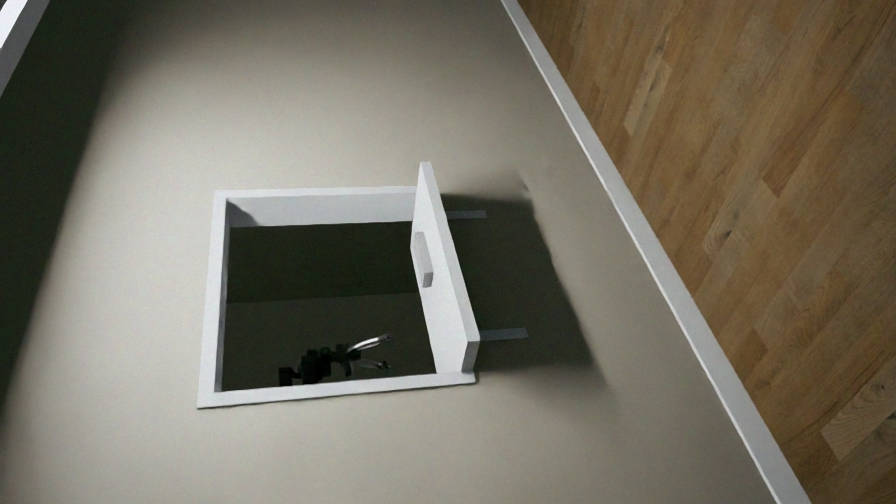

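Call:
{"method": "execute_actions", "body": {"actions": [{"r3":{"base":{"rotate_rad":0.27}}}], "cameras": []}}

Call:
{"method": "execute_actions", "body": {"actions": [{"r3":{"base":{"translate_m":1.0}}}], "cameras": []}}

Call:
{"method": "execute_actions", "body": {"actions": [{"r3":{"base":{"translate_m":0.97}}}], "cameras": []}}

Call:
{"method": "execute_actions", "body": {"actions": [{"r3":{"base":{"rotate_rad":2.61},"joints":{"lift_m":0.94,"wrist_pitch_rad":-0.4,"head_pan_rad":-1.3,"head_tilt_rad":-0.5}}}], "cameras": ["r3_head_camera"]}}

Scene clock: 228.93 s.
r1.base_odometry: x=-0.333 y=+1.789 heading=+2.346 (m, m, rad; r1's odometry frame)
r1.turned_by_wheels: +0.000 (rad since the last result)
r1.turned_by_imu: +0.000 (rad since the last result)
r1.base_tilt: forward=+0.4 right=-0.5 (deg)
r1.lidar_m: 2.17 2.49 1.50 1.96 2.04 2.42 2.07 0.78 0.57 0.55 0.57 0.79
r1.head_depth_mm: - 3266 3394 2655 678 569 - / 3094 3331 3518 873 664 565 - / 3191 3453 3619 867 661 565 - / 3273 3532 3769 863 659 563 895 / 587 632 687 751 655 579 950 / 495 537 589 657 716 856 1005 / 508 557 616 689 780 903 1066
r1.base_status: not commanded
r1.joint_positions: lift_m=+1.097 arm_m=+0.001 wrist_yaw_rad=+0.000 wrist_pitch_rad=-1.567 wrist_roll_rad=+1.574 gripper_m=+0.170 head_pan_rad=-1.293 head_tilt_rad=-0.494
r1.joint_status: not commanded
r1.motor_effort: left_wheel=-2(1) right_wheel=+2(2) lift_m=+34(34) arm_m=-4(4) wrist_yaw_rad=+0(0) wrist_pitch_rad=-2(2) wrist_roll_rad=-2(2) gripper_m=+0(0) head_pan_rad=-4(4) head_tilt_rad=-2(3) (%)
r1.hand_pose: x=-0.0215 y=-0.1230 z=+0.9793 quat_wxyz=(-0.001, -0.001, -0.708, -0.706) (m; r1's base frame)
r1.wrist_depth_mm: 523 736 - - - - - / 539 760 - - - - - / 544 780 - - - - - / 556 790 - - - - - / 552 872 - - - - - / - 870 - - - - - / 568 813 - - - - -
r2.base_odometry: x=-0.802 y=-0.134 heading=-1.134 (m, m, rad; r2's odometry frame)
r2.turned_by_wheels: +0.000 (rad since the last result)
r2.turned_by_imu: +0.000 (rad since the last result)
r2.base_tilt: forward=+0.8 right=+0.1 (deg)
r2.lidar_m: 2.10 2.51 2.42 2.32 2.42 2.44 2.08 0.79 0.57 0.55 0.57 0.78
r2.head_depth_mm: 1446 1471 1498 1519 1548 1596 1540 / 2040 2094 2148 2200 2266 2062 1636 / 2137 2227 2305 2392 2531 2187 1646 / 2117 2213 2305 2421 2498 2175 1659 / 2124 2227 2288 2408 2515 2200 1654 / 2113 2195 2293 2369 2489 2184 1670 / 2111 2189 2292 2376 2486 2208 1685
r2.base_status: not commanded
r2.joint_positions: lift_m=+1.090 arm_m=+0.000 wrist_yaw_rad=+0.001 wrist_pitch_rad=-1.547 wrist_roll_rad=+1.566 gripper_m=+0.170 head_pan_rad=+0.007 head_tilt_rad=-0.201
r2.joint_status: not commanded
r2.motor_effort: left_wheel=-2(2) right_wheel=+1(1) lift_m=+33(32) arm_m=-3(3) wrist_yaw_rad=-1(1) wrist_pitch_rad=-3(3) wrist_roll_rad=+2(2) gripper_m=+0(0) head_pan_rad=-3(3) head_tilt_rad=+1(1) (%)
r2.hand_pose: x=-0.0216 y=-0.1270 z=+0.9717 quat_wxyz=(+0.002, +0.002, -0.715, -0.699) (m; r2's base frame)
r2.wrist_depth_mm: 510 713 - - - - - / 504 725 - - - - - / 509 734 - - - - - / 512 746 - - - - - / 422 815 - - - - - / 318 898 - - - - - / 457 775 - - - - -
r3.base_odometry: x=+0.000 y=+0.000 heading=+0.270 (m, m, rad; r3's odometry frame)
r3.turned_by_wheels: +0.270 (rad since the last result)
r3.turned_by_imu: +0.274 (rad since the last result)
r3.base_tilt: forward=-0.5 right=-0.8 (deg)
r3.lidar_m: 2.18 1.64 1.61 0.98 0.74 0.73 0.77 1.09 1.20 1.27 0.96 2.37
r3.head_depth_mm: 2008 2137 - 2346 2425 2146 1628 / 1886 1967 - 2159 2244 2152 1652 / 1753 1844 - 1979 2107 2058 1643 / 1674 1724 1791 1862 1946 1981 1647 / 1586 1631 1678 1748 1821 1887 1661 / 1497 1544 1602 1630 1674 1753 1679 / 1395 1446 1495 1548 1598 1658 1666
r3.base_status: done
r3.joint_positions: lift_m=+0.280 arm_m=-0.003 wrist_yaw_rad=+2.927 wrist_pitch_rad=-0.511 wrist_roll_rad=+0.019 gripper_m=+0.037 head_pan_rad=+0.493 head_tilt_rad=-0.198
r3.joint_status: not commanded
r3.motor_effort: left_wheel=-3(13) right_wheel=+2(8) lift_m=+14(14) arm_m=+0(0) wrist_yaw_rad=+0(0) wrist_pitch_rad=+4(4) wrist_roll_rad=+0(0) gripper_m=-1(1) head_pan_rad=+2(3) head_tilt_rad=-1(1) (%)
r3.hand_pose: x=+0.0238 y=+0.0644 z=+0.2726 quat_wxyz=(+0.252, +0.705, +0.102, +0.655) (m; r3's base frame)
r3.wrist_depth_mm: - 890 - - - - - / 648 - 886 901 933 969 982 / 661 - 717 715 737 768 784 / 578 - 600 588 605 619 636 / 496 499 - 531 526 530 534 / - - - 439 460 468 470 / - - - 398 404 407 412
pictures: none
No camera images: the call's "cameras" was empty. Leave "cameras" out to get every camera's image.

Scene clock: 233.97 s.
r1.base_odometry: x=-0.333 y=+1.789 heading=+2.346 (m, m, rad; r1's odometry frame)
r1.turned_by_wheels: +0.000 (rad since the last result)
r1.turned_by_imu: +0.000 (rad since the last result)
r1.base_tilt: forward=+0.3 right=-0.5 (deg)
r1.lidar_m: 2.17 2.49 1.50 1.96 2.03 2.42 2.06 0.78 0.57 0.55 0.57 0.79
r1.head_depth_mm: - 3234 3375 2625 678 567 - / 3115 3362 3596 870 664 566 - / 3179 3462 3623 869 661 564 - / 3245 3546 3705 865 659 564 896 / 588 633 687 749 655 578 951 / 494 536 589 656 715 856 1005 / 508 558 615 689 782 901 1067
r1.base_status: not commanded
r1.joint_positions: lift_m=+1.097 arm_m=+0.001 wrist_yaw_rad=+0.000 wrist_pitch_rad=-1.567 wrist_roll_rad=+1.574 gripper_m=+0.170 head_pan_rad=-1.293 head_tilt_rad=-0.494
r1.joint_status: not commanded
r1.motor_effort: left_wheel=-2(2) right_wheel=+2(2) lift_m=+34(34) arm_m=-4(4) wrist_yaw_rad=+0(0) wrist_pitch_rad=-1(1) wrist_roll_rad=-2(2) gripper_m=-1(0) head_pan_rad=-4(4) head_tilt_rad=-3(3) (%)
r1.hand_pose: x=-0.0215 y=-0.1230 z=+0.9793 quat_wxyz=(-0.001, -0.001, -0.708, -0.706) (m; r1's base frame)
r1.wrist_depth_mm: 523 743 - - - - - / 531 755 - - - - - / 534 766 - - - - - / 554 790 - - - - - / 564 866 - - - - - / - 873 - - - - - / 573 808 - - - - -
r2.base_odometry: x=-0.802 y=-0.134 heading=-1.134 (m, m, rad; r2's odometry frame)
r2.turned_by_wheels: +0.000 (rad since the last result)
r2.turned_by_imu: +0.000 (rad since the last result)
r2.base_tilt: forward=+0.8 right=+0.1 (deg)
r2.lidar_m: 2.10 2.50 2.42 2.33 2.41 2.45 2.08 0.78 0.57 0.55 0.57 0.78
r2.head_depth_mm: 1455 1474 1496 1528 1550 1606 1535 / 2035 2097 2134 2209 2275 2067 1645 / 2148 2222 2293 2420 2509 2179 1657 / 2134 2206 2306 2411 2541 2173 1666 / 2139 2198 2319 2378 2511 2193 1669 / 2131 2198 2297 2390 2493 2185 1658 / 2108 2206 2275 2396 2492 2227 1681
r2.base_status: not commanded
r2.joint_positions: lift_m=+1.090 arm_m=+0.000 wrist_yaw_rad=+0.001 wrist_pitch_rad=-1.547 wrist_roll_rad=+1.566 gripper_m=+0.170 head_pan_rad=+0.007 head_tilt_rad=-0.201
r2.joint_status: not commanded
r2.motor_effort: left_wheel=-2(1) right_wheel=+1(1) lift_m=+33(32) arm_m=-3(3) wrist_yaw_rad=-1(1) wrist_pitch_rad=-3(3) wrist_roll_rad=+1(2) gripper_m=-1(0) head_pan_rad=-3(3) head_tilt_rad=+1(1) (%)
r2.hand_pose: x=-0.0216 y=-0.1270 z=+0.9717 quat_wxyz=(+0.002, +0.002, -0.715, -0.699) (m; r2's base frame)
r2.wrist_depth_mm: 502 726 - - - - - / 509 718 - - - - - / 508 717 - - - - - / 512 729 - - - - - / 423 791 - - - - - / 313 867 - - - - - / 453 769 - - - - -
r3.base_odometry: x=+0.964 y=+0.267 heading=+0.270 (m, m, rad; r3's odometry frame)
r3.turned_by_wheels: +0.000 (rad since the last result)
r3.turned_by_imu: -0.001 (rad since the last result)
r3.base_tilt: forward=-0.4 right=-0.7 (deg)
r3.lidar_m: 1.45 1.10 1.08 1.12 1.59 1.57 1.66 1.79 0.81 1.54 1.72 3.21
r3.head_depth_mm: 1311 1361 1423 1491 1573 1654 1626 / 1233 1393 - 1554 1439 1536 1564 / 1150 - - - 1328 1421 1483 / 1088 - - - 1253 1325 1377 / 1031 - 1820 - 1180 1237 1289 / 974 3911 3958 - 1114 1168 1200 / 926 956 984 1017 1056 1094 1136
r3.base_status: done
r3.joint_positions: lift_m=+0.280 arm_m=-0.003 wrist_yaw_rad=+2.927 wrist_pitch_rad=-0.511 wrist_roll_rad=+0.019 gripper_m=+0.037 head_pan_rad=+0.493 head_tilt_rad=-0.198
r3.joint_status: not commanded
r3.motor_effort: left_wheel=-3(11) right_wheel=+1(9) lift_m=+14(14) arm_m=+0(0) wrist_yaw_rad=+1(0) wrist_pitch_rad=+4(4) wrist_roll_rad=+0(0) gripper_m=-1(1) head_pan_rad=+2(2) head_tilt_rad=-1(1) (%)
r3.hand_pose: x=+0.0238 y=+0.0644 z=+0.2726 quat_wxyz=(+0.252, +0.705, +0.103, +0.655) (m; r3's base frame)
r3.wrist_depth_mm: - - - - - 973 849 / 840 - 884 935 954 948 895 / 685 - 710 730 729 757 763 / 576 - 590 603 612 637 621 / 499 500 - 528 525 523 543 / - - - 444 456 455 465 / - - - 399 406 412 417
pictures: none
No camera images: the call's "cameras" was empty. Leave "cameras" out to get every camera's image.

Scene clock: 238.90 s.
r1.base_odometry: x=-0.333 y=+1.789 heading=+2.346 (m, m, rad; r1's odometry frame)
r1.turned_by_wheels: +0.000 (rad since the last result)
r1.turned_by_imu: +0.000 (rad since the last result)
r1.base_tilt: forward=+0.4 right=-0.5 (deg)
r1.lidar_m: 2.16 2.49 1.50 1.96 2.03 2.43 2.06 0.78 0.57 0.55 0.57 0.79
r1.head_depth_mm: - 3263 3426 2639 679 568 - / 3102 3346 3577 872 664 566 - / 3164 3438 3640 869 661 565 - / 3223 3598 3725 863 659 563 897 / 588 633 688 750 657 578 949 / 495 537 588 656 713 855 1004 / 508 556 617 689 782 901 1065
r1.base_status: not commanded
r1.joint_positions: lift_m=+1.097 arm_m=+0.001 wrist_yaw_rad=+0.000 wrist_pitch_rad=-1.567 wrist_roll_rad=+1.574 gripper_m=+0.170 head_pan_rad=-1.293 head_tilt_rad=-0.494
r1.joint_status: not commanded
r1.motor_effort: left_wheel=-1(2) right_wheel=+2(2) lift_m=+34(35) arm_m=-4(4) wrist_yaw_rad=-1(0) wrist_pitch_rad=-2(1) wrist_roll_rad=-2(2) gripper_m=+0(1) head_pan_rad=-4(4) head_tilt_rad=-2(2) (%)
r1.hand_pose: x=-0.0215 y=-0.1230 z=+0.9793 quat_wxyz=(-0.001, -0.001, -0.708, -0.706) (m; r1's base frame)
r1.wrist_depth_mm: 516 743 - - - - - / 536 768 - - - - - / 541 777 - - - - - / 551 773 - - - - - / 560 866 - - - - - / - 878 - - - - - / 561 826 - - - - -
r2.base_odometry: x=-0.802 y=-0.134 heading=-1.134 (m, m, rad; r2's odometry frame)
r2.turned_by_wheels: +0.000 (rad since the last result)
r2.turned_by_imu: +0.000 (rad since the last result)
r2.base_tilt: forward=+0.9 right=+0.1 (deg)
r2.lidar_m: 2.11 2.51 2.42 2.33 2.42 2.45 2.08 0.78 0.57 0.55 0.57 0.78
r2.head_depth_mm: 1443 1478 1501 1535 1560 1596 1539 / 2032 2096 2149 2190 2276 2075 1643 / 2151 2230 2300 2437 2523 2181 1644 / 2148 2194 2317 2431 2515 2171 1665 / 2144 2210 2331 2409 2511 2194 1670 / 2130 2202 2300 2370 2506 2182 1676 / 2121 2203 2292 2346 2491 2216 1671
r2.base_status: not commanded
r2.joint_positions: lift_m=+1.090 arm_m=+0.000 wrist_yaw_rad=+0.001 wrist_pitch_rad=-1.547 wrist_roll_rad=+1.566 gripper_m=+0.170 head_pan_rad=+0.007 head_tilt_rad=-0.201
r2.joint_status: not commanded
r2.motor_effort: left_wheel=-3(2) right_wheel=+1(1) lift_m=+32(32) arm_m=-3(3) wrist_yaw_rad=+0(0) wrist_pitch_rad=-3(3) wrist_roll_rad=+2(1) gripper_m=+0(0) head_pan_rad=-3(3) head_tilt_rad=+1(1) (%)
r2.hand_pose: x=-0.0216 y=-0.1270 z=+0.9717 quat_wxyz=(+0.002, +0.002, -0.715, -0.699) (m; r2's base frame)
r2.wrist_depth_mm: 500 714 - - - - - / 515 735 - - - - - / 510 739 - - - - - / 508 728 - - - - - / 430 792 - - - - - / 316 891 - - - - - / 459 758 - - - - -
r3.base_odometry: x=+1.899 y=+0.525 heading=+0.270 (m, m, rad; r3's odometry frame)
r3.turned_by_wheels: +0.000 (rad since the last result)
r3.turned_by_imu: -0.001 (rad since the last result)
r3.base_tilt: forward=-0.6 right=-0.7 (deg)
r3.lidar_m: 0.74 0.56 0.54 0.58 0.82 2.39 2.51 1.51 1.99 1.51 2.45 1.79
r3.head_depth_mm: 641 669 699 735 771 811 861 / 600 626 650 682 713 747 787 / 564 585 609 635 662 692 725 / 532 550 569 589 615 637 564 / 503 529 560 604 651 687 568 / 593 3448 3471 3676 3360 758 571 / 3116 3259 3337 3419 3283 762 572
r3.base_status: done
r3.joint_positions: lift_m=+0.280 arm_m=-0.003 wrist_yaw_rad=+2.927 wrist_pitch_rad=-0.511 wrist_roll_rad=+0.019 gripper_m=+0.037 head_pan_rad=+0.493 head_tilt_rad=-0.198
r3.joint_status: not commanded
r3.motor_effort: left_wheel=-2(11) right_wheel=+1(8) lift_m=+14(14) arm_m=+0(0) wrist_yaw_rad=+1(0) wrist_pitch_rad=+3(4) wrist_roll_rad=+0(0) gripper_m=-1(1) head_pan_rad=+2(3) head_tilt_rad=+0(2) (%)
r3.hand_pose: x=+0.0238 y=+0.0644 z=+0.2726 quat_wxyz=(+0.252, +0.705, +0.103, +0.655) (m; r3's base frame)
r3.wrist_depth_mm: - 722 660 591 533 487 456 / 824 - 739 660 581 532 493 / 686 - 718 695 624 586 530 / 569 - 605 608 615 591 568 / 504 510 - 530 525 533 545 / - - - 448 459 459 466 / - - - 407 401 415 416
pictures: none
No camera images: the call's "cameras" was empty. Leave "cameras" out to get every camera's image.

Scene clock: 245.73 s.
r1.base_odometry: x=-0.333 y=+1.789 heading=+2.346 (m, m, rad; r1's odometry frame)
r1.turned_by_wheels: +0.000 (rad since the last result)
r1.turned_by_imu: +0.000 (rad since the last result)
r1.base_tilt: forward=+0.4 right=-0.5 (deg)
r1.lidar_m: 2.16 2.50 1.50 1.96 2.03 2.43 2.07 0.78 0.57 0.55 0.57 0.79
r1.head_depth_mm: - 3234 3377 2652 678 569 - / 3111 3351 3570 875 664 566 - / 3165 3456 3558 868 661 564 - / 3264 3521 3769 862 659 562 899 / 588 633 688 748 656 578 949 / 494 536 588 656 714 855 1007 / 508 556 615 688 781 901 1068
r1.base_status: not commanded
r1.joint_positions: lift_m=+1.097 arm_m=+0.001 wrist_yaw_rad=+0.000 wrist_pitch_rad=-1.567 wrist_roll_rad=+1.574 gripper_m=+0.170 head_pan_rad=-1.293 head_tilt_rad=-0.494
r1.joint_status: not commanded
r1.motor_effort: left_wheel=-2(1) right_wheel=+2(2) lift_m=+34(34) arm_m=-4(3) wrist_yaw_rad=+0(0) wrist_pitch_rad=-1(1) wrist_roll_rad=-2(2) gripper_m=+1(0) head_pan_rad=-3(4) head_tilt_rad=-2(3) (%)
r1.hand_pose: x=-0.0215 y=-0.1230 z=+0.9793 quat_wxyz=(-0.001, -0.001, -0.708, -0.706) (m; r1's base frame)
r1.wrist_depth_mm: 518 735 - - - - - / 544 759 - - - - - / 541 775 - - - - - / 558 781 - - - - - / 559 853 - - - - - / - 878 - - - - - / 563 834 - - - - -
r2.base_odometry: x=-0.802 y=-0.134 heading=-1.134 (m, m, rad; r2's odometry frame)
r2.turned_by_wheels: +0.000 (rad since the last result)
r2.turned_by_imu: +0.001 (rad since the last result)
r2.base_tilt: forward=+0.8 right=+0.0 (deg)
r2.lidar_m: 2.10 2.50 2.42 2.33 2.41 2.44 2.08 0.78 0.57 0.55 0.57 0.78
r2.head_depth_mm: 1450 1477 1509 1521 1556 1600 1541 / 2046 2081 2138 2206 2272 2064 1649 / 2142 2225 2332 2434 2494 2148 1656 / 2151 2214 2310 2429 2524 2159 1662 / 2142 2219 2323 2401 2516 2182 1662 / 2147 2206 2279 2351 2500 2204 1685 / 2115 2209 2281 2374 2508 2212 1678
r2.base_status: not commanded
r2.joint_positions: lift_m=+1.090 arm_m=+0.000 wrist_yaw_rad=+0.001 wrist_pitch_rad=-1.547 wrist_roll_rad=+1.566 gripper_m=+0.170 head_pan_rad=+0.007 head_tilt_rad=-0.201
r2.joint_status: not commanded
r2.motor_effort: left_wheel=-2(1) right_wheel=+1(1) lift_m=+32(32) arm_m=-3(3) wrist_yaw_rad=-1(1) wrist_pitch_rad=-3(3) wrist_roll_rad=+2(1) gripper_m=+1(0) head_pan_rad=-3(3) head_tilt_rad=+1(1) (%)
r2.hand_pose: x=-0.0216 y=-0.1270 z=+0.9717 quat_wxyz=(+0.002, +0.002, -0.715, -0.699) (m; r2's base frame)
r2.wrist_depth_mm: 506 725 - - - - - / 515 736 - - - - - / 511 733 - - - - - / 516 748 - - - - - / 423 785 - - - - - / 317 868 - - - - - / 448 783 - - - - -
r3.base_odometry: x=+1.899 y=+0.525 heading=+2.880 (m, m, rad; r3's odometry frame)
r3.turned_by_wheels: +2.610 (rad since the last result)
r3.turned_by_imu: +2.651 (rad since the last result)
r3.base_tilt: forward=-0.4 right=-0.6 (deg)
r3.lidar_m: 2.39 2.52 1.51 1.98 2.09 2.44 1.81 0.74 0.56 0.55 0.57 0.82
r3.head_depth_mm: 951 3141 3352 849 623 525 - / 1053 3150 3363 858 637 532 - / 3039 3364 3566 864 648 548 - / 3105 3433 3687 872 652 571 918 / 3240 3502 3852 878 656 838 995 / 3348 3694 3886 889 662 886 1061 / 3449 3641 3668 862 667 936 1144
r3.base_status: done
r3.joint_positions: lift_m=+0.940 arm_m=-0.003 wrist_yaw_rad=+2.927 wrist_pitch_rad=-0.421 wrist_roll_rad=+0.019 gripper_m=+0.037 head_pan_rad=-1.293 head_tilt_rad=-0.494
r3.joint_status: all done
r3.motor_effort: left_wheel=-2(13) right_wheel=+1(8) lift_m=+23(24) arm_m=+0(0) wrist_yaw_rad=+1(2) wrist_pitch_rad=+6(7) wrist_roll_rad=+0(0) gripper_m=+0(1) head_pan_rad=-3(33) head_tilt_rad=-4(29) (%)
r3.hand_pose: x=+0.0264 y=+0.0765 z=+0.9517 quat_wxyz=(+0.222, +0.709, +0.071, +0.665) (m; r3's base frame)
r3.wrist_depth_mm: - - - - - - - / - - - - - - - / - - - - - - - / - - - - - - - / - - - - - - - / - - - - - - - / - - - - - - -
pictures: r3_head_camera (sideways: a quarter turn clockwise sets it upright)
camera_calibration (this result's frames):
r3_head_camera: T_world_to_cam=[[-0.0872562, 0.498798, -0.862315, 1.14613], [0.968805, 0.24404, 0.0431311, -0.0653111], [0.231953, -0.831652, -0.504532, 0.616063], [0, 0, 0, 1]] pos_world=[0.0203825, -0.0433971, 1.30196]
Images, in order (width x height): r3_head_camera 896x504.

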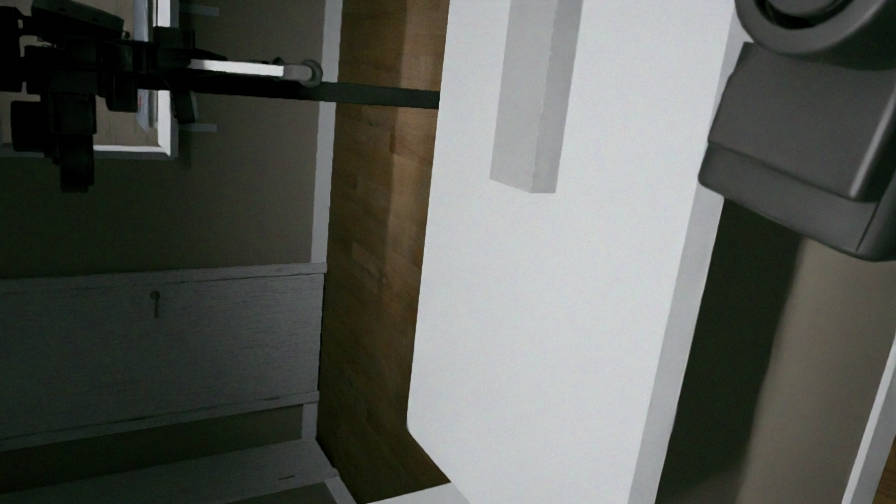

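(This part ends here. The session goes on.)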